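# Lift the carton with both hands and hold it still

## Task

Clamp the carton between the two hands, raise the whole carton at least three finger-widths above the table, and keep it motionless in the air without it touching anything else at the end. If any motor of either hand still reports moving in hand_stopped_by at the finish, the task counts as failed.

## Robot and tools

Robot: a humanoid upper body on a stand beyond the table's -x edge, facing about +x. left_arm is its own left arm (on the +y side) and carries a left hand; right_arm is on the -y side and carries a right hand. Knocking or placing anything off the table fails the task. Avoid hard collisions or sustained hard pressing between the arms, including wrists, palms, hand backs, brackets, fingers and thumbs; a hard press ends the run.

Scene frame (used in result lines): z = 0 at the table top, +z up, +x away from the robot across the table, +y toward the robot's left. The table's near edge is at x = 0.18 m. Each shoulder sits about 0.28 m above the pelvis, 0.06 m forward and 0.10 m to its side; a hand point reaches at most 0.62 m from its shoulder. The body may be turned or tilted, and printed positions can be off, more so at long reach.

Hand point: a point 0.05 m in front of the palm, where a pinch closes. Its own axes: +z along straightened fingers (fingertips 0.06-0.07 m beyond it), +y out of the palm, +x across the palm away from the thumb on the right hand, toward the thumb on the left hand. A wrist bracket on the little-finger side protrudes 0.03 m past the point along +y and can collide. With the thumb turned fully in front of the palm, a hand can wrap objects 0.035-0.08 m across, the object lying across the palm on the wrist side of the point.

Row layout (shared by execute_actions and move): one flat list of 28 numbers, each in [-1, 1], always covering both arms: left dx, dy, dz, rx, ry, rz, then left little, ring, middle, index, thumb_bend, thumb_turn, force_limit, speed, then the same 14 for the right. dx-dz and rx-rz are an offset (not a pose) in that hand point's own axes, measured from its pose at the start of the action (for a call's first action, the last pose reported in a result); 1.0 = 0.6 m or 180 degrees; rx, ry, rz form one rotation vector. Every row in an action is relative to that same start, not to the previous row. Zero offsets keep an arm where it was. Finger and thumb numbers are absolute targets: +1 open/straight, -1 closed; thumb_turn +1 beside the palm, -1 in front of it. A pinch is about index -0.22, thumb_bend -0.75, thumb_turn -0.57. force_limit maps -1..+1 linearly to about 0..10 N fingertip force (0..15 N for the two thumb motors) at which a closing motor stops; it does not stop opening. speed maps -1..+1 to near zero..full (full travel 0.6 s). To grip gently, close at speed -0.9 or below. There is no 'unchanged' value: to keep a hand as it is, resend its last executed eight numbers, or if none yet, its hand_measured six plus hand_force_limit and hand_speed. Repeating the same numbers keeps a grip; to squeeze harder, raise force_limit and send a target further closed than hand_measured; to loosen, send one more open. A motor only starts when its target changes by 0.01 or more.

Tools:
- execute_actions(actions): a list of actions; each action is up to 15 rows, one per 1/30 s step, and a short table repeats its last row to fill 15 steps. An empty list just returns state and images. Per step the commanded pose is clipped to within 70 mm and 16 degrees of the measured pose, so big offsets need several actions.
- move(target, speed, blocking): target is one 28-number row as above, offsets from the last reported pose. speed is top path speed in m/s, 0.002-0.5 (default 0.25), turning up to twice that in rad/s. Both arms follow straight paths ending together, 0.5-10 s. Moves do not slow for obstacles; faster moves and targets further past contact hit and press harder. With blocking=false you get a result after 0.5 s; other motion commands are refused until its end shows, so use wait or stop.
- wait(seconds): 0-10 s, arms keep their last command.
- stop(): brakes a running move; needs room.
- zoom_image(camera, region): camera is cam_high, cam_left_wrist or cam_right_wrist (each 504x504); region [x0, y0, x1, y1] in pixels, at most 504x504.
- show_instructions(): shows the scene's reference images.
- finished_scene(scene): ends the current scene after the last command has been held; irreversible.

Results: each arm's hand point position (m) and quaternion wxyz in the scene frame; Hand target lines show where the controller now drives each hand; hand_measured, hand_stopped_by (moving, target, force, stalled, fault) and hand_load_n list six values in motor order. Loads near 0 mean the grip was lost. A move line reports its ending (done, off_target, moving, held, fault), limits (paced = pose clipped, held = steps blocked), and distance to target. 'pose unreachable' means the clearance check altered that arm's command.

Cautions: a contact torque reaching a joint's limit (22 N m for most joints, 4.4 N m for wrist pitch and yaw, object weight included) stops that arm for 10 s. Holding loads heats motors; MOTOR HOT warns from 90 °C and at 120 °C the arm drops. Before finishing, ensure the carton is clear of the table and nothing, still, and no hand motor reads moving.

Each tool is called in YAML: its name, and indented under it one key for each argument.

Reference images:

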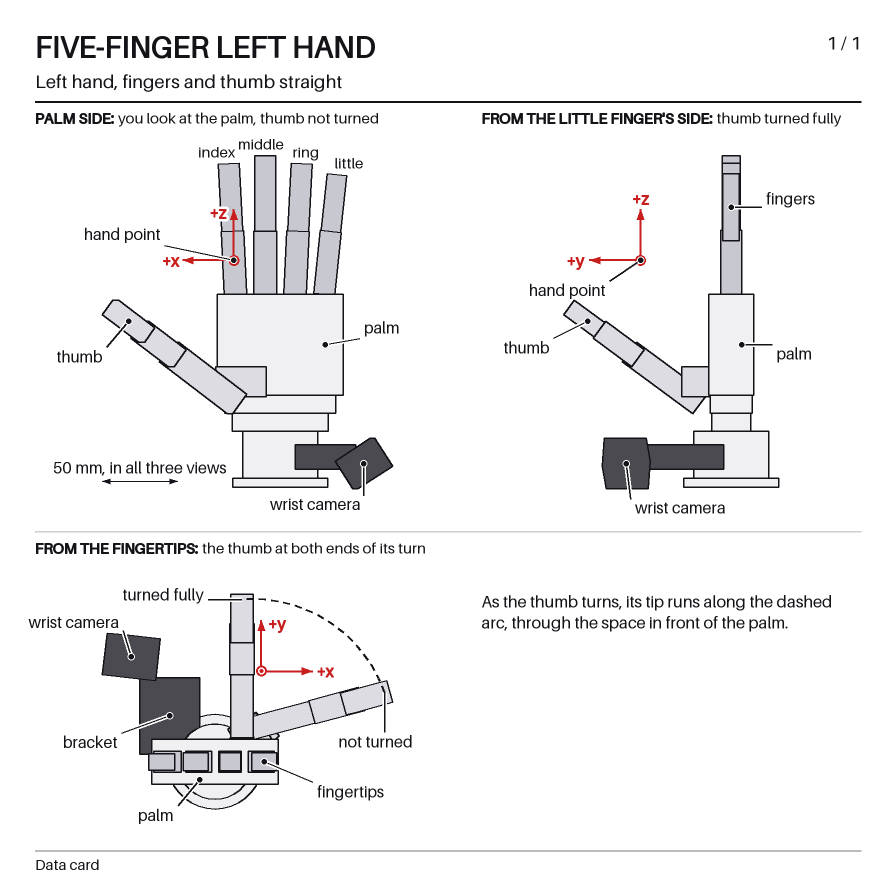

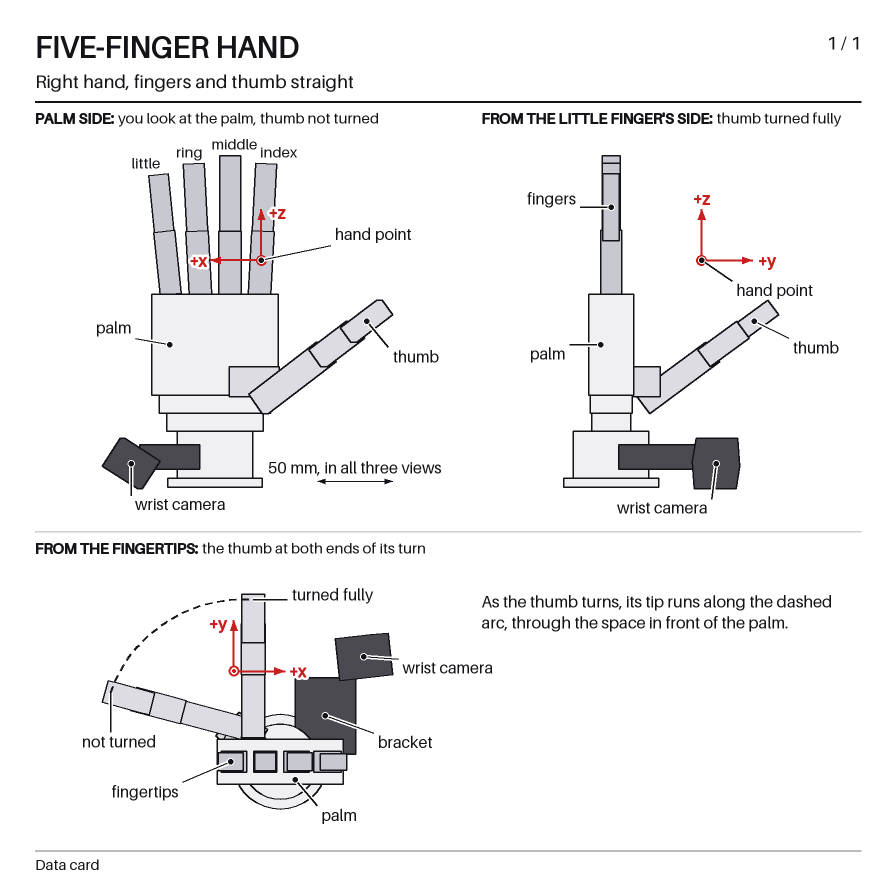

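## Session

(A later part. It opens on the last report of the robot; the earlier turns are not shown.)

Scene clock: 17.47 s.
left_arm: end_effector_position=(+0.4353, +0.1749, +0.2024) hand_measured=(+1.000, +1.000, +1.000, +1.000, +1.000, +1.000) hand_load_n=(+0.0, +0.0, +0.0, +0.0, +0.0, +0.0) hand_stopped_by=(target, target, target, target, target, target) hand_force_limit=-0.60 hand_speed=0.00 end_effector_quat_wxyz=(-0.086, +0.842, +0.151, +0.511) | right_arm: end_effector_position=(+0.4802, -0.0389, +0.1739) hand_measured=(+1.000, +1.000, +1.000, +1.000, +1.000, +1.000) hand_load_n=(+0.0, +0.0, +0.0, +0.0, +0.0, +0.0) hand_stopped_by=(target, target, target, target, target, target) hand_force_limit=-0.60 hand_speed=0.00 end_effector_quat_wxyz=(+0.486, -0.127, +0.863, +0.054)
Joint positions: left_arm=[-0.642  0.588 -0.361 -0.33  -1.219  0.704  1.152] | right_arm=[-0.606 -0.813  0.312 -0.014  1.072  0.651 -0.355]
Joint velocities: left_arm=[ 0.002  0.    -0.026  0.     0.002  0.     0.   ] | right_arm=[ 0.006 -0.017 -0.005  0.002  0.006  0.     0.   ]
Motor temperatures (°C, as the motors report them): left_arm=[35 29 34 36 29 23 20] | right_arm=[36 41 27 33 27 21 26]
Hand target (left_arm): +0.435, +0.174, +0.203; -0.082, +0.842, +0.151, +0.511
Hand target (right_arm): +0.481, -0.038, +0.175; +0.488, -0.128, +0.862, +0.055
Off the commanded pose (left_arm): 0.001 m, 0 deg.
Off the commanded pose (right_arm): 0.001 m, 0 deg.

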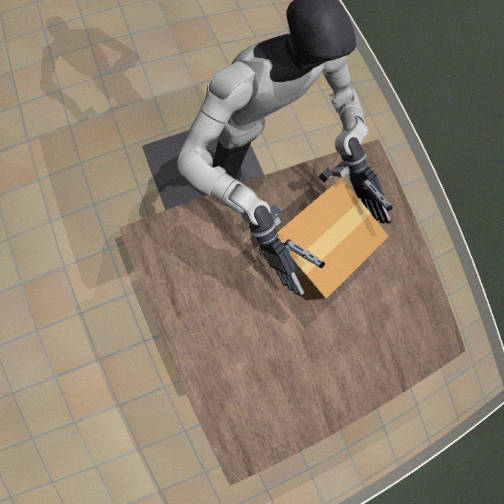

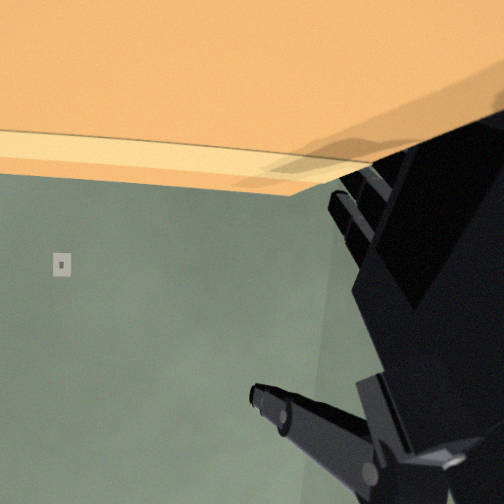

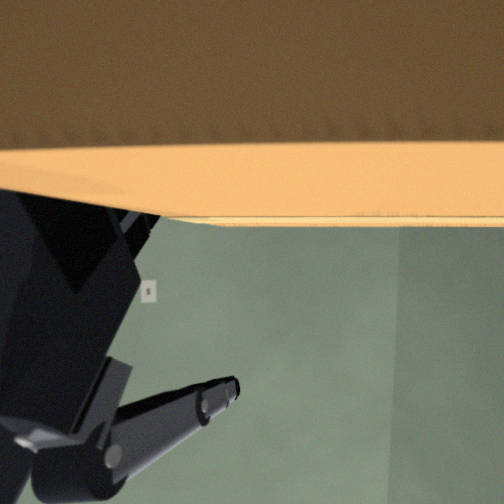

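move:
  target: [-0.098,0,0.02,-0.002,-0.013,0.02,1,1,1,1,1,1,-0.6,0,0.038,0.011,0.03,-0.011,-0.008,0.005,1,1,1,1,1,1,-0.6,0]
  speed: 0.12

Scene clock: 18.90 s.
left_arm: end_effector_position=(+0.4188, +0.1704, +0.1433) hand_measured=(+1.000, +1.000, +1.000, +1.000, +1.000, +1.000) hand_load_n=(+0.0, +0.0, +0.0, +0.0, +0.0, +0.0) hand_stopped_by=(target, target, target, target, target, target) hand_force_limit=-0.60 hand_speed=0.00 end_effector_quat_wxyz=(-0.098, +0.858, +0.124, +0.489) | right_arm: end_effector_position=(+0.4834, -0.0344, +0.1453) hand_measured=(+1.000, +1.000, +1.000, +1.000, +1.000, +1.000) hand_load_n=(+0.0, +0.0, +0.0, +0.0, +0.0, +0.0) hand_stopped_by=(target, target, target, target, target, target) hand_force_limit=-0.60 hand_speed=0.00 end_effector_quat_wxyz=(+0.494, -0.122, +0.858, +0.075)
Joint positions: left_arm=[-0.51   0.588 -0.472 -0.257 -1.05   0.586  1.012] | right_arm=[-0.587 -0.729  0.378  0.151  0.958  0.471 -0.233]
Joint velocities: left_arm=[ 0.    -0.005 -0.009 -0.002 -0.018 -0.004  0.   ] | right_arm=[ 0.011  0.003  0.003  0.     0.    -0.007  0.   ]
Motor temperatures (°C, as the motors report them): left_arm=[35 29 34 36 29 23 20] | right_arm=[37 41 28 33 27 21 25]
Hand target (left_arm): +0.420, +0.170, +0.144; -0.098, +0.857, +0.123, +0.491
Hand target (right_arm): +0.483, -0.034, +0.145; +0.494, -0.124, +0.857, +0.074
Off the commanded pose (left_arm): 0.002 m, 0 deg.
Off the commanded pose (right_arm): 0.002 m, 1 deg.
move: done

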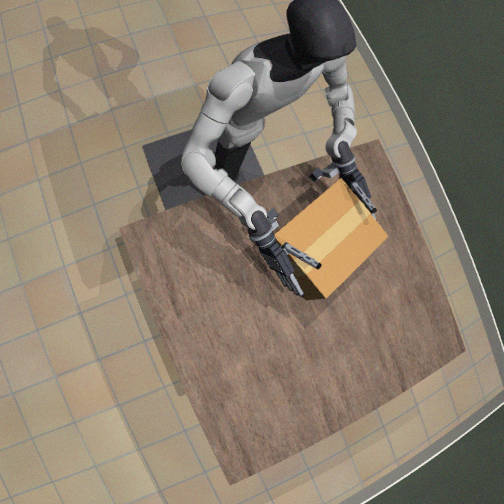

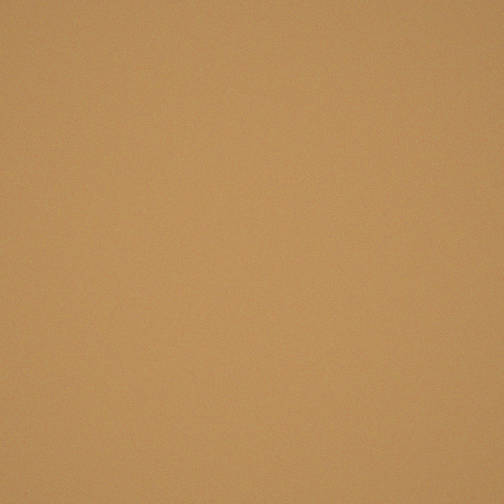

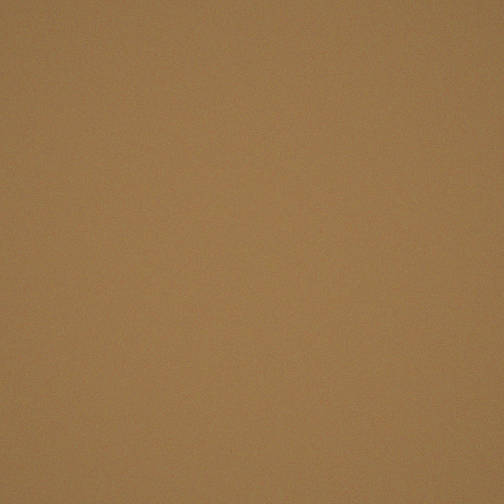

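move:
  target: [-0.025,0.103,-0.019,-0.05,0,0,1,1,1,1,1,1,-0.6,0,0,0.11,-0.02,-0.052,0,0.005,1,1,1,1,1,1,-0.6,0]
  speed: 0.07

Scene clock: 20.53 s.
left_arm: end_effector_position=(+0.4247, +0.1596, +0.1417) hand_measured=(+1.000, +1.000, +1.000, +1.000, +1.000, +1.000) hand_load_n=(+0.0, +0.0, +0.0, +0.0, +0.0, -0.5) hand_stopped_by=(target, target, target, target, target, target) hand_force_limit=-0.60 hand_speed=0.00 end_effector_quat_wxyz=(-0.097, +0.846, +0.124, +0.509) | right_arm: end_effector_position=(+0.4774, -0.0234, +0.1466) hand_measured=(+1.000, +1.000, +1.000, +1.000, +1.000, +1.000) hand_load_n=(+0.0, +0.0, +0.0, +0.0, +0.0, +0.0) hand_stopped_by=(target, target, target, target, target, target) hand_force_limit=-0.60 hand_speed=0.00 end_effector_quat_wxyz=(+0.493, -0.127, +0.857, +0.076)
Joint positions: left_arm=[-0.523  0.553 -0.547 -0.198 -0.974  0.483  0.995] | right_arm=[-0.58  -0.715  0.384  0.098  0.963  0.495 -0.279]
Joint velocities: left_arm=[-0.003  0.009 -0.012  0.006  0.002 -0.022  0.   ] | right_arm=[ 0.003 -0.002 -0.008  0.005 -0.009  0.    -0.002]
Motor temperatures (°C, as the motors report them): left_arm=[36 29 34 36 29 23 20] | right_arm=[37 41 28 33 27 21 26]
Hand target (left_arm): +0.417, +0.109, +0.134; -0.031, +0.864, +0.086, +0.496
Hand target (right_arm): +0.453, +0.023, +0.152; +0.480, -0.156, +0.850, +0.148
Off the commanded pose (left_arm): 0.054 m, 9 deg.
Off the commanded pose (right_arm): 0.055 m, 9 deg.
move: off_target (left_arm, right_arm)

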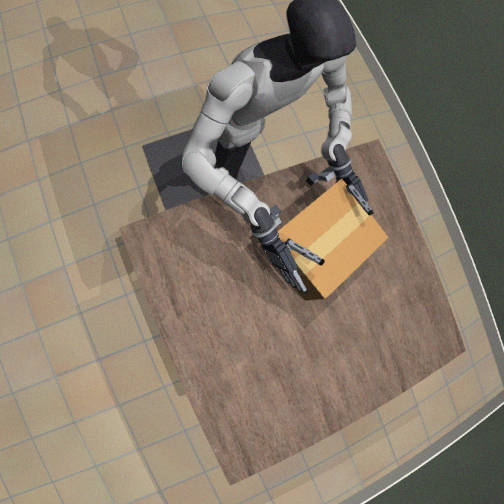

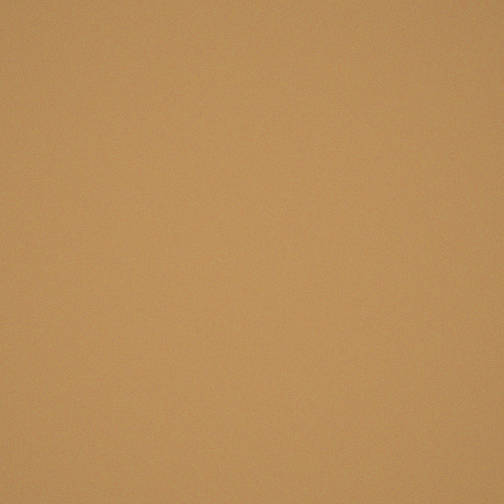

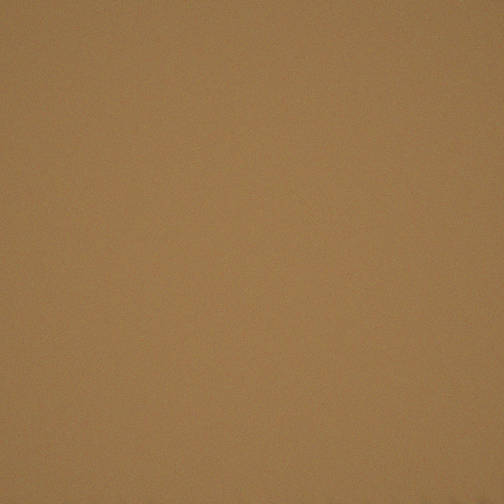

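execute_actions:
  actions:
    - [[-0.024,0.08,-0.030,-0.048,-0.0157,0.001,1,1,1,1,1,1,-0.6,0,-0.002,0.088,-0.020,-0.05,0,0.007,1,1,1,1,1,1,-0.6,0],[-0.021,0.08,-0.032,-0.048,-0.0157,0.001,1,1,1,1,1,1,-0.6,0,-0.004,0.088,-0.0215,-0.05,0,0.007,1,1,1,1,1,1,-0.6,0],[-0.0185,0.08,-0.033,-0.048,-0.0157,0.001,1,1,1,1,1,1,-0.6,0,-0.007,0.088,-0.023,-0.05,0,0.007,1,1,1,1,1,1,-0.6,0],[-0.016,0.08,-0.0345,-0.048,-0.0157,0.001,1,1,1,1,1,1,-0.6,0,-0.0095,0.088,-0.0245,-0.05,0,0.007,1,1,1,1,1,1,-0.6,0],[-0.013,0.08,-0.036,-0.048,-0.0157,0.001,1,1,1,1,1,1,-0.6,0,-0.012,0.088,-0.026,-0.05,0,0.007,1,1,1,1,1,1,-0.6,0],[-0.0105,0.08,-0.037,-0.048,-0.0157,0.001,1,1,1,1,1,1,-0.6,0,-0.0145,0.088,-0.0275,-0.05,0,0.007,1,1,1,1,1,1,-0.6,0],[-0.008,0.08,-0.039,-0.048,-0.0157,0.001,1,1,1,1,1,1,-0.6,0,-0.017,0.088,-0.029,-0.05,0,0.007,1,1,1,1,1,1,-0.6,0],[-0.005,0.08,-0.040,-0.048,-0.0157,0.001,1,1,1,1,1,1,-0.6,0,-0.02,0.088,-0.0305,-0.05,0,0.007,1,1,1,1,1,1,-0.6,0],[-0.0025,0.08,-0.0415,-0.048,-0.0157,0.001,1,1,1,1,1,1,-0.6,0,-0.0225,0.088,-0.032,-0.05,0,0.007,1,1,1,1,1,1,-0.6,0],[0,0.08,-0.043,-0.048,-0.0157,0.001,1,1,1,1,1,1,-0.6,0,-0.025,0.088,-0.0335,-0.05,0,0.007,1,1,1,1,1,1,-0.6,0],[0.003,0.08,-0.044,-0.048,-0.0157,0.001,1,1,1,1,1,1,-0.6,0,-0.0275,0.088,-0.035,-0.05,0,0.007,1,1,1,1,1,1,-0.6,0]]

wait:
  seconds: 0.3

Scene clock: 21.67 s.
left_arm: end_effector_position=(+0.4166, +0.1551, +0.1397) hand_measured=(+1.000, +1.000, +1.000, +1.000, +1.000, +1.000) hand_load_n=(+0.0, +0.0, +0.0, +0.0, +0.0, +0.0) hand_stopped_by=(target, target, target, target, target, target) hand_force_limit=-0.60 hand_speed=0.00 end_effector_quat_wxyz=(-0.101, +0.861, +0.117, +0.484) | right_arm: end_effector_position=(+0.4673, -0.0278, +0.1459) hand_measured=(+1.000, +1.000, +1.000, +1.000, +1.000, +1.000) hand_load_n=(+0.0, +0.0, +0.0, +0.0, +0.0, +0.0) hand_stopped_by=(target, target, target, target, target, target) hand_force_limit=-0.60 hand_speed=0.00 end_effector_quat_wxyz=(+0.469, -0.131, +0.870, +0.069)
Joint positions: left_arm=[-0.535  0.564 -0.536 -0.258 -1.062  0.575  1.076] | right_arm=[-0.561 -0.755  0.353  0.013  1.023  0.601 -0.326]
Joint velocities: left_arm=[-0.005  0.005 -0.003 -0.02  -0.054  0.029  0.048] | right_arm=[ 0.043  0.    -0.06  -0.072  0.012  0.075 -0.03 ]
Motor temperatures (°C, as the motors report them): left_arm=[36 29 34 36 29 23 21] | right_arm=[37 41 28 34 27 21 27]
Hand target (left_arm): +0.415, +0.108, +0.155; -0.030, +0.864, +0.087, +0.495
Hand target (right_arm): +0.450, +0.022, +0.172; +0.480, -0.159, +0.850, +0.148
Off the commanded pose (left_arm): 0.051 m, 9 deg.
Off the commanded pose (right_arm): 0.060 m, 10 deg.

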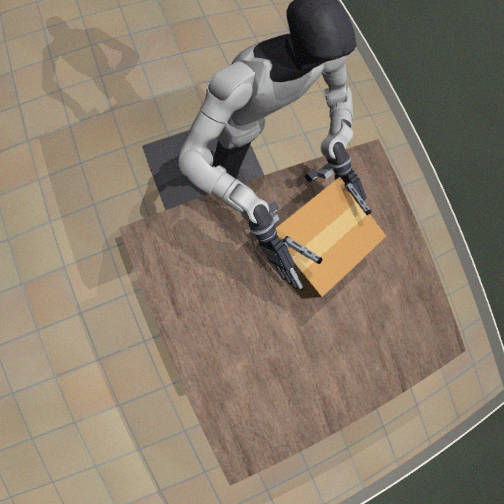

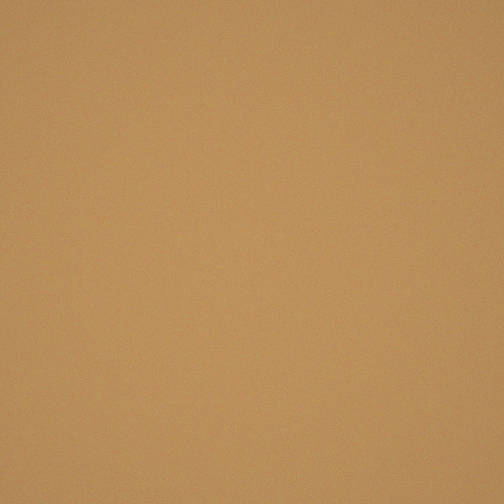

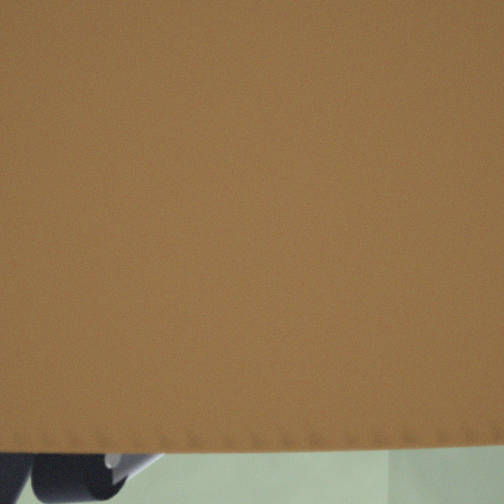

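Scene clock: 21.97 s.
left_arm: end_effector_position=(+0.4164, +0.1549, +0.1396) hand_measured=(+1.000, +1.000, +1.000, +1.000, +1.000, +1.000) hand_load_n=(+0.0, +0.0, +0.0, +0.0, +0.0, +0.0) hand_stopped_by=(target, target, target, target, target, target) hand_force_limit=-0.60 hand_speed=0.00 end_effector_quat_wxyz=(-0.101, +0.862, +0.117, +0.483) | right_arm: end_effector_position=(+0.4668, -0.0280, +0.1460) hand_measured=(+1.000, +1.000, +1.000, +1.000, +1.000, +1.000) hand_load_n=(+0.0, +0.0, +0.0, +0.0, +0.0, +0.0) hand_stopped_by=(target, target, target, target, target, target) hand_force_limit=-0.60 hand_speed=0.00 end_effector_quat_wxyz=(+0.469, -0.131, +0.871, +0.069)
Joint positions: left_arm=[-0.535  0.564 -0.536 -0.259 -1.065  0.576  1.078] | right_arm=[-0.559 -0.755  0.35   0.01   1.023  0.604 -0.327]
Joint velocities: left_arm=[ 0.005 -0.003  0.009  0.002  0.008  0.     0.   ] | right_arm=[-0.006 -0.014  0.009  0.003 -0.003  0.     0.   ]
Motor temperatures (°C, as the motors report them): left_arm=[36 29 34 36 29 23 21] | right_arm=[37 41 28 34 27 21 27]
Hand target (left_arm): +0.415, +0.108, +0.155; -0.030, +0.864, +0.087, +0.495
Hand target (right_arm): +0.450, +0.022, +0.172; +0.480, -0.159, +0.850, +0.148
Off the commanded pose (left_arm): 0.050 m, 9 deg.
Off the commanded pose (right_arm): 0.060 m, 10 deg.
wait: 0.30 s; at rest by 0.17 s

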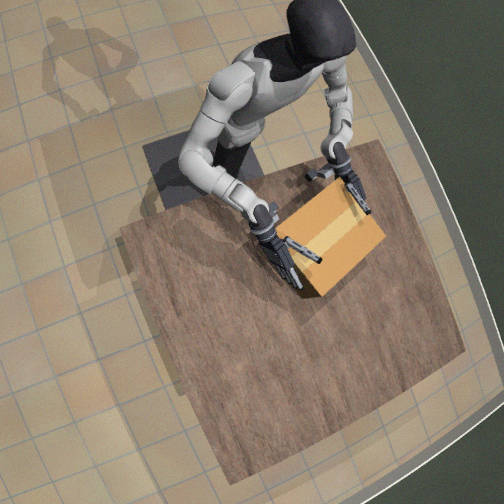

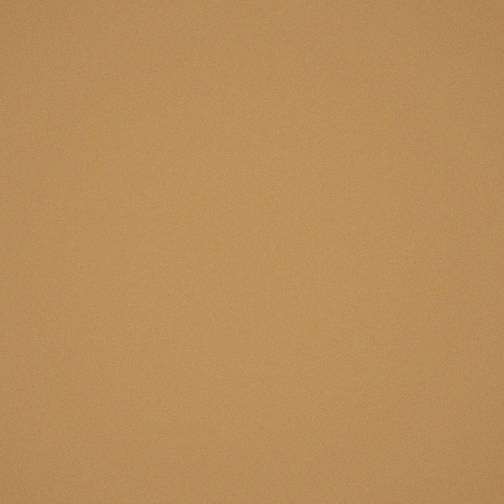

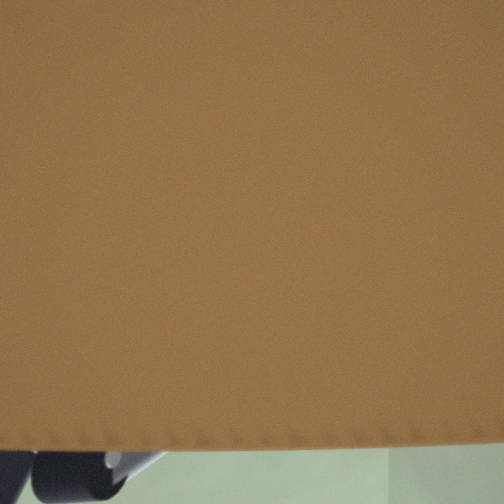

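execute_actions:
  actions:
    - [[0.0127,0.074,-0.0375,-0.049,0.0026,-0.006,0.6,0.6,0.6,0.6,1,1,-0.6,-0.7,-0.035,0.088,-0.026,-0.052,-0.018,0.006,0.6,0.6,0.6,0.6,1,1,-0.6,-0.7]]
    - [[0.015,0.074,-0.0385,-0.0484,0.0046,-0.006,0.6,0.6,0.6,0.6,1,1,-0.6,-0.7,-0.037,0.0876,-0.0274,-0.0512,-0.02,0.006,0.6,0.6,0.6,0.6,1,1,-0.6,-0.7],[0.017,0.074,-0.0395,-0.0478,0.0066,-0.006,0.6,0.6,0.6,0.6,1,1,-0.6,-0.7,-0.039,0.0872,-0.0288,-0.0504,-0.022,0.006,0.6,0.6,0.6,0.6,1,1,-0.6,-0.7],[0.019,0.074,-0.0405,-0.0472,0.0086,-0.006,0.6,0.6,0.6,0.6,1,1,-0.6,-0.7,-0.041,0.0868,-0.0302,-0.0496,-0.024,0.006,0.6,0.6,0.6,0.6,1,1,-0.6,-0.7],[0.021,0.074,-0.0415,-0.0466,0.0106,-0.006,0.6,0.6,0.6,0.6,1,1,-0.6,-0.7,-0.043,0.0864,-0.0316,-0.0488,-0.026,0.006,0.6,0.6,0.6,0.6,1,1,-0.6,-0.7],[0.0235,0.074,-0.0425,-0.046,0.0126,-0.006,0.6,0.6,0.6,0.6,1,1,-0.6,-0.7,-0.0455,0.086,-0.033,-0.048,-0.028,0.006,0.6,0.6,0.6,0.6,1,1,-0.6,-0.7],[0.0255,0.074,-0.0435,-0.0454,0.0146,-0.006,0.6,0.6,0.6,0.6,1,1,-0.6,-0.7,-0.0475,0.0856,-0.0344,-0.0472,-0.03,0.006,0.6,0.6,0.6,0.6,1,1,-0.6,-0.7],[0.028,0.074,-0.0445,-0.0448,0.0166,-0.006,0.6,0.6,0.6,0.6,1,1,-0.6,-0.7,-0.05,0.0852,-0.0358,-0.0464,-0.032,0.006,0.6,0.6,0.6,0.6,1,1,-0.6,-0.7],[0.03,0.074,-0.0455,-0.0442,0.0186,-0.006,0.6,0.6,0.6,0.6,1,1,-0.6,-0.7,-0.052,0.0848,-0.0372,-0.0456,-0.034,0.006,0.6,0.6,0.6,0.6,1,1,-0.6,-0.7],[0.032,0.074,-0.0465,-0.0436,0.0206,-0.006,0.6,0.6,0.6,0.6,1,1,-0.6,-0.7,-0.054,0.0844,-0.0386,-0.0448,-0.036,0.006,0.6,0.6,0.6,0.6,1,1,-0.6,-0.7],[0.035,0.074,-0.0475,-0.043,0.0226,-0.006,0.6,0.6,0.6,0.6,1,1,-0.6,-0.7,-0.056,0.084,-0.04,-0.044,-0.038,0.006,0.6,0.6,0.6,0.6,1,1,-0.6,-0.7]]

wait:
  seconds: 0.2

Scene clock: 23.97 s.
left_arm: end_effector_position=(+0.4163, +0.1587, +0.1654) hand_measured=(+0.736, +0.802, +0.836, +0.852, +1.000, +1.000) hand_load_n=(+0.5, +0.5, +1.5, +2.0, +0.0, +0.0) hand_stopped_by=(force, force, force, force, target, target) hand_force_limit=-0.60 hand_speed=-0.70 end_effector_quat_wxyz=(-0.114, +0.839, +0.129, +0.516) | right_arm: end_effector_position=(+0.4769, -0.0184, +0.2184) hand_measured=(+0.852, +0.852, +0.870, +0.836, +1.000, +1.000) hand_load_n=(+2.0, +4.0, +0.5, +0.0, +0.0, +0.0) hand_stopped_by=(force, force, force, force, target, target) hand_force_limit=-0.60 hand_speed=-0.70 end_effector_quat_wxyz=(+0.557, -0.118, +0.817, +0.091)
Joint positions: left_arm=[-0.536  0.58  -0.545 -0.336 -1.045  0.548  1.149] | right_arm=[-0.557 -0.774  0.272 -0.131  1.028  0.535 -0.37 ]
Joint velocities: left_arm=[-0.002 -0.003 -0.038 -0.009  0.    -0.027  0.027] | right_arm=[ 0.034  0.008  0.003 -0.011  0.002  0.    -0.019]
Motor temperatures (°C, as the motors report them): left_arm=[37 29 34 37 29 23 22] | right_arm=[39 41 27 35 27 22 28]
Hand target (left_arm): +0.411, +0.111, +0.169; -0.049, +0.850, +0.089, +0.518
Hand target (right_arm): +0.454, +0.023, +0.227; +0.550, -0.148, +0.807, +0.159
Off the commanded pose (left_arm): 0.049 m, 9 deg.
Off the commanded pose (right_arm): 0.049 m, 9 deg.

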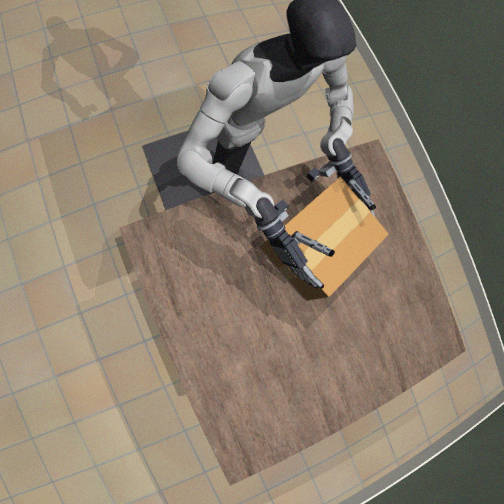

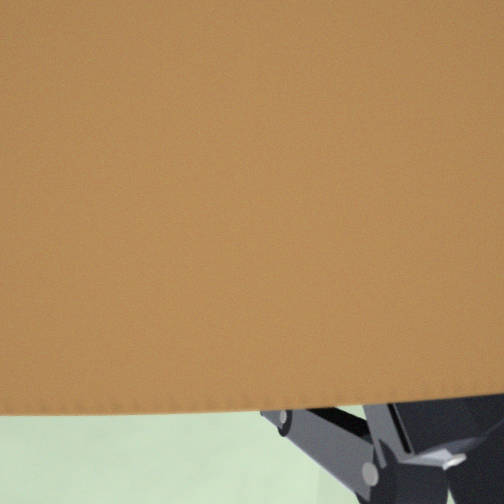

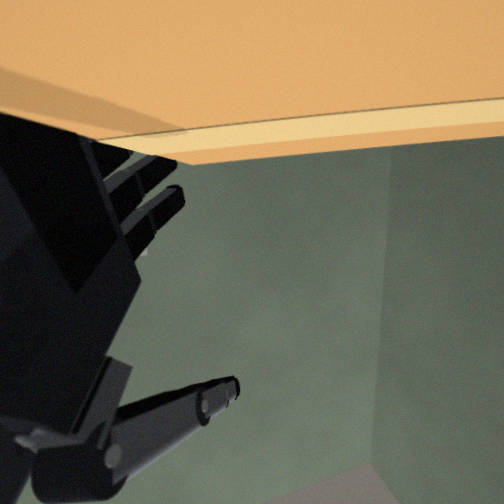

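Scene clock: 24.17 s.
left_arm: end_effector_position=(+0.4161, +0.1584, +0.1653) hand_measured=(+0.736, +0.802, +0.836, +0.852, +1.000, +1.000) hand_load_n=(+1.0, +0.5, +1.5, +2.0, +0.0, +0.0) hand_stopped_by=(force, force, force, force, target, target) hand_force_limit=-0.60 hand_speed=-0.70 end_effector_quat_wxyz=(-0.114, +0.839, +0.129, +0.516) | right_arm: end_effector_position=(+0.4766, -0.0187, +0.2176) hand_measured=(+0.852, +0.852, +0.870, +0.836, +1.000, +1.000) hand_load_n=(+1.5, +4.0, +0.5, +0.0, +0.0, +0.0) hand_stopped_by=(force, force, force, force, target, target) hand_force_limit=-0.60 hand_speed=-0.70 end_effector_quat_wxyz=(+0.556, -0.117, +0.818, +0.090)
Joint positions: left_arm=[-0.536  0.58  -0.547 -0.336 -1.045  0.547  1.15 ] | right_arm=[-0.555 -0.774  0.272 -0.132  1.028  0.535 -0.371]
Joint velocities: left_arm=[ 0.002 -0.009 -0.003  0.006  0.002  0.     0.   ] | right_arm=[ 0.005 -0.005 -0.014  0.002 -0.003  0.     0.   ]
Motor temperatures (°C, as the motors report them): left_arm=[37 29 34 37 29 23 22] | right_arm=[39 41 27 35 27 22 29]
Hand target (left_arm): +0.411, +0.111, +0.169; -0.049, +0.850, +0.089, +0.518
Hand target (right_arm): +0.454, +0.023, +0.227; +0.550, -0.148, +0.807, +0.159
Off the commanded pose (left_arm): 0.049 m, 9 deg.
Off the commanded pose (right_arm): 0.050 m, 9 deg.
wait: 0.20 s; at rest by 0.17 s

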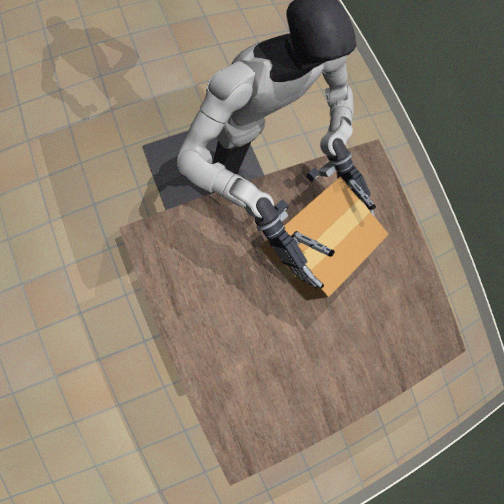

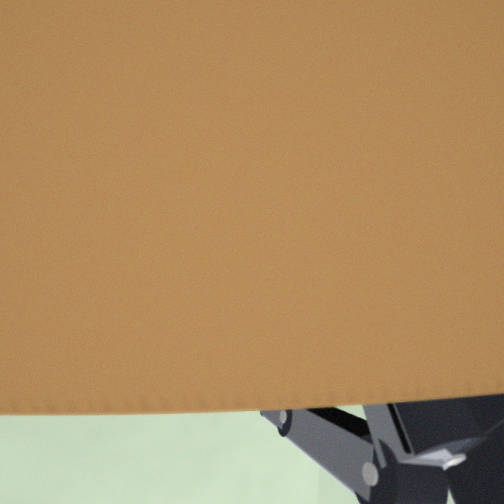

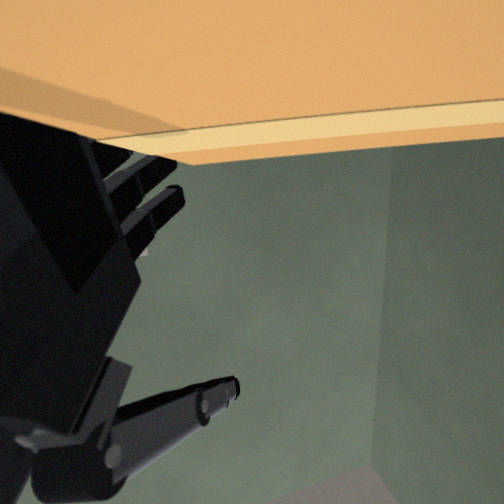

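execute_actions:
  actions:
    - [[-0.003,0.066,-0.032,-0.043,0,0,0.6,0.6,0.6,0.6,1,1,-0.6,-0.7,-0.004,0.072,-0.018,-0.042,0,0,0.6,0.6,0.6,0.6,1,1,-0.6,-0.7],[-0.003,0.06,-0.029,-0.039,0,0,0.6,0.6,0.6,0.6,1,1,-0.6,-0.7,0,0.066,-0.015,-0.038,0,0,0.6,0.6,0.6,0.6,1,1,-0.6,-0.7],[-0.003,0.054,-0.026,-0.035,0,0,0.6,0.6,0.6,0.6,1,1,-0.6,-0.7,0.004,0.06,-0.012,-0.035,0,0,0.6,0.6,0.6,0.6,1,1,-0.6,-0.7],[-0.003,0.048,-0.023,-0.031,0,0,0.6,0.6,0.6,0.6,1,1,-0.6,-0.7,0.008,0.053,-0.009,-0.031,0,0,0.6,0.6,0.6,0.6,1,1,-0.6,-0.7],[-0.002,0.042,-0.02,-0.027,0,0,0.6,0.6,0.6,0.6,1,1,-0.6,-0.7,0.012,0.046,-0.006,-0.027,0,0,0.6,0.6,0.6,0.6,1,1,-0.6,-0.7],[-0.002,0.036,-0.017,-0.023,0,0,0.6,0.6,0.6,0.6,1,1,-0.6,-0.7,0.016,0.039,-0.003,-0.023,0,0,0.6,0.6,0.6,0.6,1,1,-0.6,-0.7],[-0.002,0.03,-0.014,-0.019,0,0,0.6,0.6,0.6,0.6,1,1,-0.6,-0.7,0.02,0.032,0,-0.019,0,0,0.6,0.6,0.6,0.6,1,1,-0.6,-0.7],[-0.001,0.024,-0.011,-0.015,0,0,0.6,0.6,0.6,0.6,1,1,-0.6,-0.7,0.023,0.025,0.003,-0.015,0,0,0.6,0.6,0.6,0.6,1,1,-0.6,-0.7],[-0.001,0.018,-0.008,-0.011,0,0,0.6,0.6,0.6,0.6,1,1,-0.6,-0.7,0.026,0.018,0.006,-0.011,0,0,0.6,0.6,0.6,0.6,1,1,-0.6,-0.7],[0,0.012,-0.005,-0.007,0,0,1,1,1,1,1,1,-0.6,0,0.028,0.01,0.008,-0.007,0,0,1,1,1,1,1,1,-0.6,0],[0,0.006,-0.002,-0.003,0,0,1,1,1,1,1,1,-0.6,0,0.03,0.002,0.01,-0.003,0,0,1,1,1,1,1,1,-0.6,0],[0,0,0,0,0,0,1,1,1,1,1,1,-0.6,0,0.03,-0.008,0.012,0,0,0,1,1,1,1,1,1,-0.6,0]]

move:
  target: [-0.013,-0.024,0.034,-0.0107,-0.159,0.0035,1,1,1,1,1,1,-0.6,0,0.065,-0.0335,0.052,0.003,0.186,-0.005,1,1,1,1,1,1,-0.6,0]
  speed: 0.3

Scene clock: 26.13 s.
left_arm: end_effector_position=(+0.4178, +0.1582, +0.1707) hand_measured=(+0.894, +0.960, +0.992, +0.994, +1.000, +1.000) hand_load_n=(+0.0, +0.0, +0.0, +0.0, +0.0, +0.0) hand_stopped_by=(moving, moving, moving, moving, target, target) hand_force_limit=-0.60 hand_speed=0.00 end_effector_quat_wxyz=(-0.113, +0.835, +0.131, +0.522) | right_arm: end_effector_position=(+0.4785, -0.0239, +0.1990) hand_measured=(+0.994, +0.994, +0.996, +0.992, +1.000, +1.000) hand_load_n=(+0.0, +0.0, +0.0, +0.0, +0.0, +0.0) hand_stopped_by=(moving, moving, moving, moving, target, target) hand_force_limit=-0.60 hand_speed=0.00 end_effector_quat_wxyz=(+0.556, -0.115, +0.819, +0.090)
Joint positions: left_arm=[-0.544  0.581 -0.55  -0.34  -1.042  0.538  1.154] | right_arm=[-0.53  -0.75   0.304 -0.055  0.971  0.451 -0.315]
Joint velocities: left_arm=[ 0.086  0.     0.005  0.06  -0.046  0.058  0.   ] | right_arm=[ 0.123 -0.005  0.064  0.189 -0.011  0.     0.083]
Motor temperatures (°C, as the motors report them): left_arm=[38 29 34 38 29 24 24] | right_arm=[40 41 27 36 27 23 30]
Hand target (left_arm): +0.416, +0.158, +0.165; -0.114, +0.839, +0.129, +0.516
Hand target (right_arm): +0.479, -0.024, +0.198; +0.556, -0.115, +0.818, +0.090
Off the commanded pose (left_arm): 0.006 m, 1 deg.
Off the commanded pose (right_arm): 0.001 m, 0 deg.

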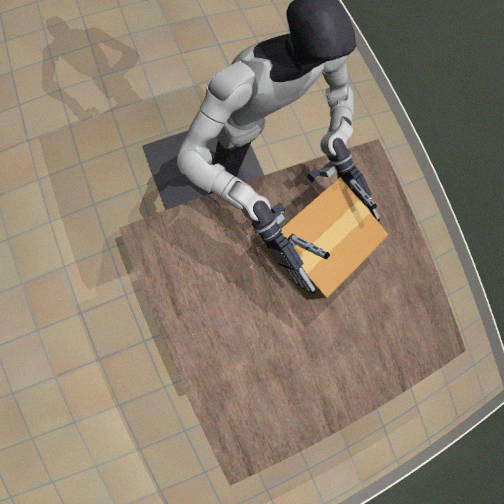

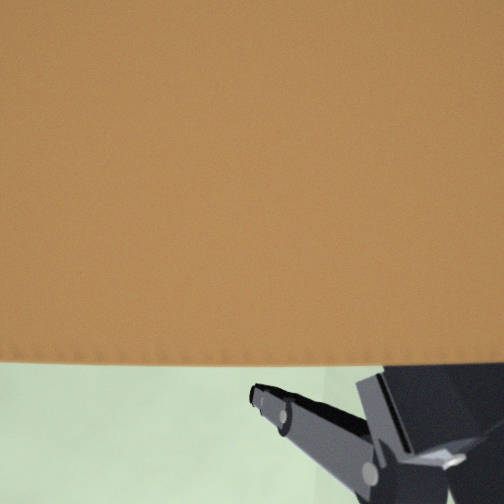

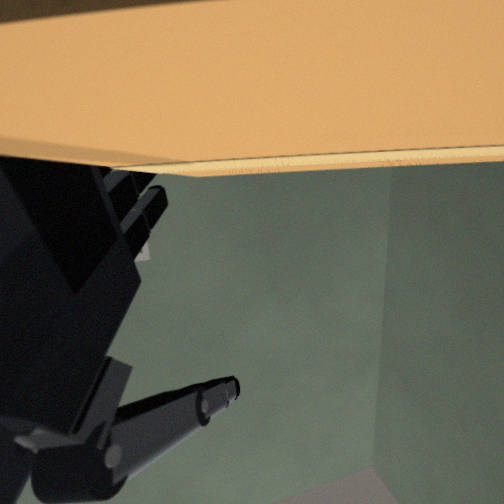

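Scene clock: 27.70 s.
left_arm: end_effector_position=(+0.4279, +0.1760, +0.1584) hand_measured=(+1.000, +1.000, +1.000, +1.000, +1.000, +1.000) hand_load_n=(+0.0, +0.0, +0.0, +0.0, +0.0, +0.0) hand_stopped_by=(target, target, target, target, target, target) hand_force_limit=-0.60 hand_speed=0.00 end_effector_quat_wxyz=(-0.059, +0.939, +0.151, +0.303) | right_arm: end_effector_position=(+0.4946, -0.0303, +0.1510) hand_measured=(+1.000, +1.000, +1.000, +1.000, +1.000, +1.000) hand_load_n=(+0.0, +0.0, +0.0, +0.0, +0.0, +0.0) hand_stopped_by=(target, target, target, target, target, target) hand_force_limit=-0.60 hand_speed=0.00 end_effector_quat_wxyz=(+0.297, -0.144, +0.942, +0.053)
Joint positions: left_arm=[-0.91   0.607 -0.295  0.037 -1.846  1.     1.446] | right_arm=[-1.12  -0.752  0.447  0.531  1.147  1.12  -0.198]
Joint velocities: left_arm=[ 0.002  0.003  0.015 -0.006  0.018  0.     0.   ] | right_arm=[ 0.     0.002  0.009  0.    -0.005  0.     0.   ]
Motor temperatures (°C, as the motors report them): left_arm=[38 29 34 38 29 24 23] | right_arm=[40 41 28 36 27 23 29]
Hand target (left_arm): +0.428, +0.176, +0.158; -0.059, +0.940, +0.151, +0.301
Hand target (right_arm): +0.495, -0.030, +0.151; +0.297, -0.145, +0.942, +0.052
Off the commanded pose (left_arm): 0.003 m, 1 deg.
Off the commanded pose (right_arm): 0.008 m, 1 deg.
move: off_target (right_arm)

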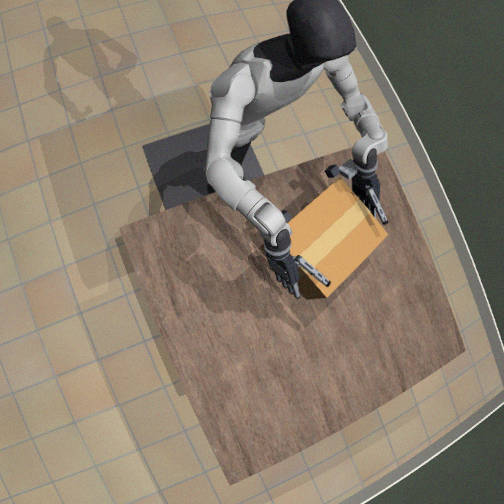

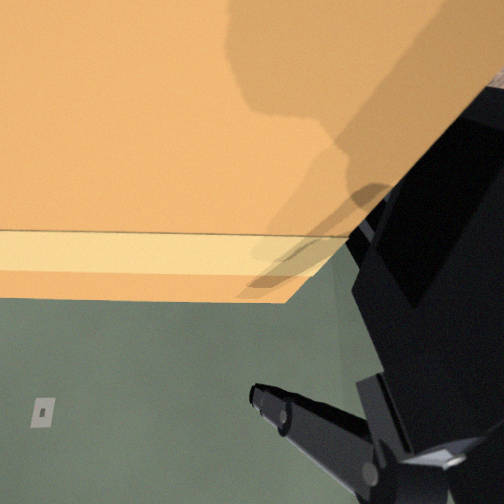

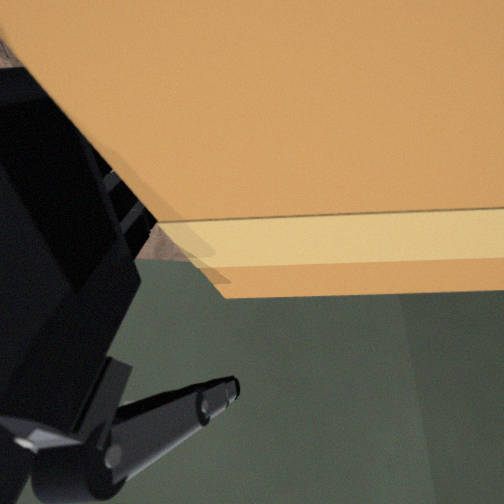

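move:
  target: [0.036,0,0.0755,0.001,0.011,0.008,1,1,1,1,1,1,-0.6,0,-0.03,0,0.075,0.005,-0.019,-0.004,1,1,1,1,1,1,-0.6,0]
  speed: 0.1

Scene clock: 29.77 s.
left_arm: end_effector_position=(+0.4695, +0.1904, +0.1353) hand_measured=(+1.000, +1.000, +1.000, +1.000, +1.000, +1.000) hand_load_n=(+0.0, +0.0, +0.0, +0.0, +0.0, +0.0) hand_stopped_by=(target, target, target, target, target, target) hand_force_limit=-0.60 hand_speed=0.00 end_effector_quat_wxyz=(-0.063, +0.935, +0.140, +0.320) | right_arm: end_effector_position=(+0.5357, -0.0124, +0.1296) hand_measured=(+1.000, +1.000, +1.000, +1.000, +1.000, +1.000) hand_load_n=(+0.0, +0.0, +0.0, +0.0, +0.0, +0.0) hand_stopped_by=(target, target, target, target, target, target) hand_force_limit=-0.60 hand_speed=0.00 end_effector_quat_wxyz=(+0.330, -0.138, +0.932, +0.060)
Joint positions: left_arm=[-1.038  0.579 -0.399  0.374 -1.471  0.963  0.99 ] | right_arm=[-1.321 -0.516  0.619  1.142  0.888  0.746  0.132]
Joint velocities: left_arm=[ 0.002  0.003 -0.028  0.     0.005 -0.001  0.   ] | right_arm=[-0.043  0.015  0.048  0.124 -0.003 -0.046  0.077]
Motor temperatures (°C, as the motors report them): left_arm=[38 29 34 37 29 23 22] | right_arm=[41 41 28 35 27 23 28]
Hand target (left_arm): +0.470, +0.190, +0.135; -0.064, +0.935, +0.140, +0.321
Hand target (right_arm): +0.534, -0.017, +0.122; +0.325, -0.139, +0.934, +0.050
Off the commanded pose (left_arm): 0.001 m, 0 deg.
Off the commanded pose (right_arm): 0.008 m, 2 deg.
move: off_target (right_arm)

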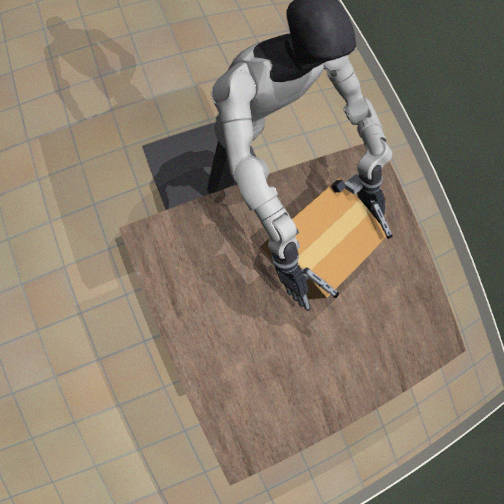

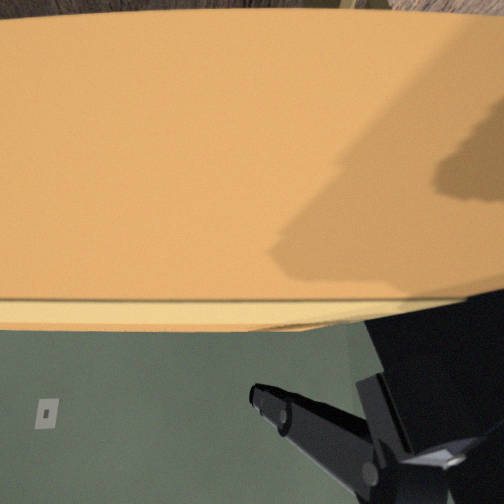

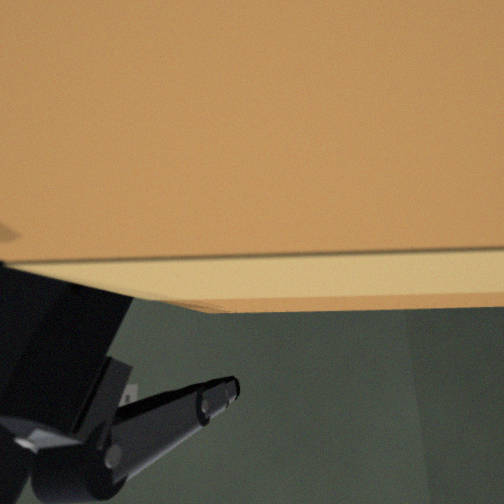

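zoom_image:
  camera: "cam_high"
  region: [240, 140, 420, 320]

execute_actions:
  actions: []

Region (240, 140, 420, 320) of cam_high's 504x504 image, scaled by 2.800, with more detail than that image has.

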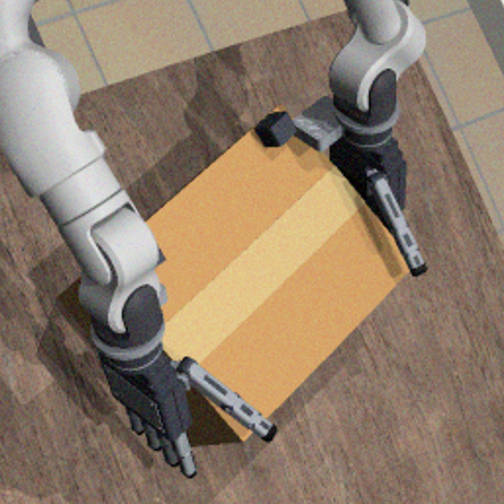

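Scene clock: 29.83 s.
left_arm: end_effector_position=(+0.4695, +0.1904, +0.1353) hand_measured=(+1.000, +1.000, +1.000, +1.000, +1.000, +1.000) hand_load_n=(+0.0, +0.0, +0.0, +0.0, +0.0, +0.0) hand_stopped_by=(target, target, target, target, target, target) hand_force_limit=-0.60 hand_speed=0.00 end_effector_quat_wxyz=(-0.063, +0.935, +0.140, +0.320) | right_arm: end_effector_position=(+0.5357, -0.0123, +0.1295) hand_measured=(+1.000, +1.000, +1.000, +1.000, +1.000, +1.000) hand_load_n=(+0.0, +0.0, +0.0, +0.0, +0.0, +0.0) hand_stopped_by=(target, target, target, target, target, target) hand_force_limit=-0.60 hand_speed=0.00 end_effector_quat_wxyz=(+0.330, -0.138, +0.932, +0.061)
Joint positions: left_arm=[-1.038  0.579 -0.399  0.374 -1.471  0.963  0.99 ] | right_arm=[-1.323 -0.514  0.621  1.148  0.888  0.745  0.135]
Joint velocities: left_arm=[-0.006 -0.002 -0.003  0.    -0.009  0.     0.   ] | right_arm=[-0.025  0.009  0.015  0.034  0.    -0.012  0.023]
Motor temperatures (°C, as the motors report them): left_arm=[38 29 34 37 29 23 22] | right_arm=[41 41 28 35 27 23 28]
Hand target (left_arm): +0.470, +0.190, +0.135; -0.064, +0.935, +0.140, +0.321
Hand target (right_arm): +0.534, -0.017, +0.122; +0.325, -0.139, +0.934, +0.050
Off the commanded pose (left_arm): 0.001 m, 0 deg.
Off the commanded pose (right_arm): 0.008 m, 2 deg.

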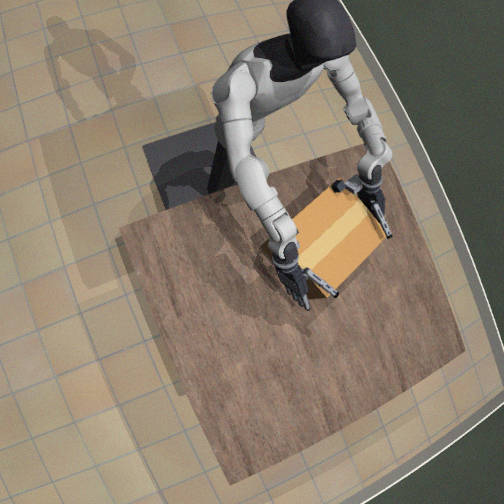

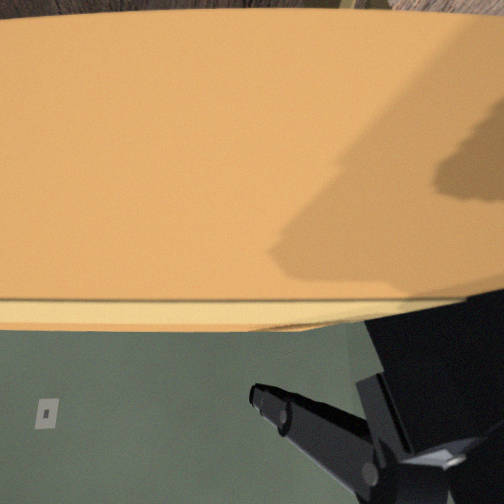

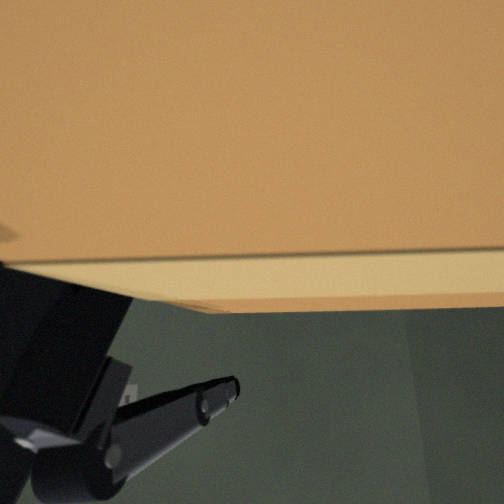

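move:
  target: [-0.022,0.01,-0.026,0,0,0,1,1,1,1,1,1,-0.6,0,0.0385,0,-0.024,0.009,0.003,-0.007,1,1,1,1,1,1,-0.6,0]
  speed: 0.1

Scene clock: 31.00 s.
left_arm: end_effector_position=(+0.4523, +0.1802, +0.1385) hand_measured=(+1.000, +1.000, +1.000, +1.000, +1.000, +1.000) hand_load_n=(+0.0, +0.0, +0.0, +0.0, +0.0, +0.0) hand_stopped_by=(target, target, target, target, target, target) hand_force_limit=-0.60 hand_speed=0.00 end_effector_quat_wxyz=(-0.067, +0.935, +0.139, +0.319) | right_arm: end_effector_position=(+0.5128, -0.0225, +0.1321) hand_measured=(+1.000, +1.000, +1.000, +1.000, +1.000, +1.000) hand_load_n=(+0.0, +0.0, +0.0, +0.0, +0.0, +0.0) hand_stopped_by=(target, target, target, target, target, target) hand_force_limit=-0.60 hand_speed=0.00 end_effector_quat_wxyz=(+0.335, -0.147, +0.930, +0.039)
Joint positions: left_arm=[-0.958  0.577 -0.365  0.209 -1.573  0.974  1.16 ] | right_arm=[-1.112 -0.667  0.52   0.644  1.027  0.918 -0.137]
Joint velocities: left_arm=[ 0.002  0.006 -0.006  0.    -0.005  0.     0.   ] | right_arm=[ 0.     0.009  0.    -0.003  0.002  0.002 -0.004]
Motor temperatures (°C, as the motors report them): left_arm=[38 29 34 37 29 23 22] | right_arm=[41 41 28 35 27 22 28]
Hand target (left_arm): +0.452, +0.179, +0.139; -0.065, +0.935, +0.140, +0.318
Hand target (right_arm): +0.510, -0.022, +0.128; +0.329, -0.147, +0.932, +0.040
Off the commanded pose (left_arm): 0.002 m, 0 deg.
Off the commanded pose (right_arm): 0.007 m, 1 deg.
move: off_target (right_arm)

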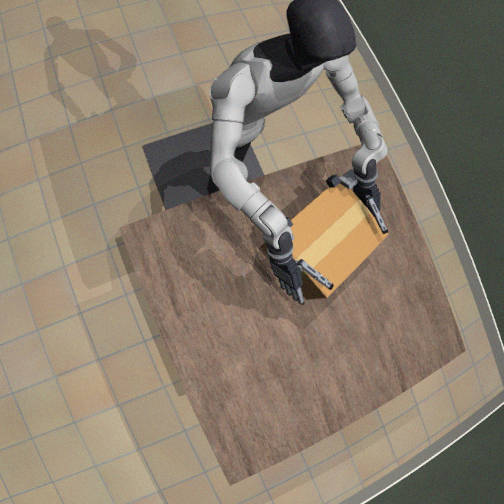

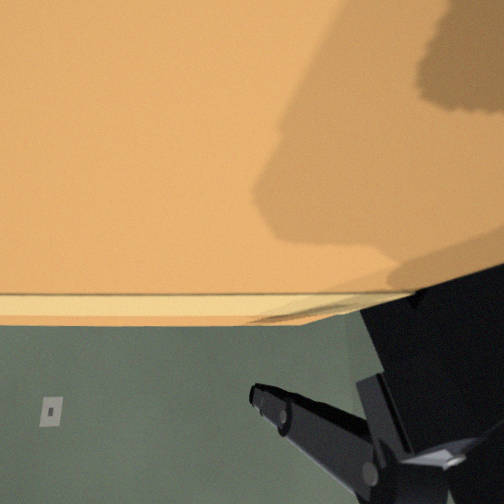

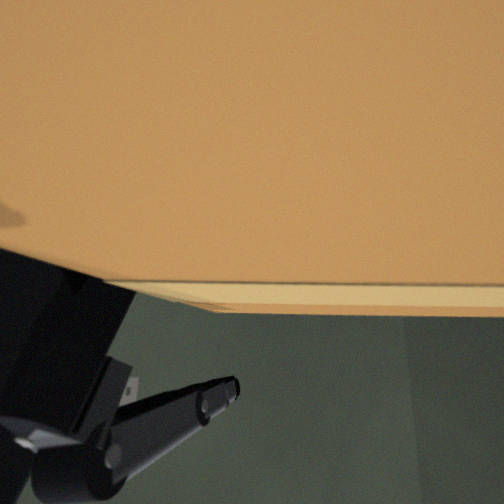

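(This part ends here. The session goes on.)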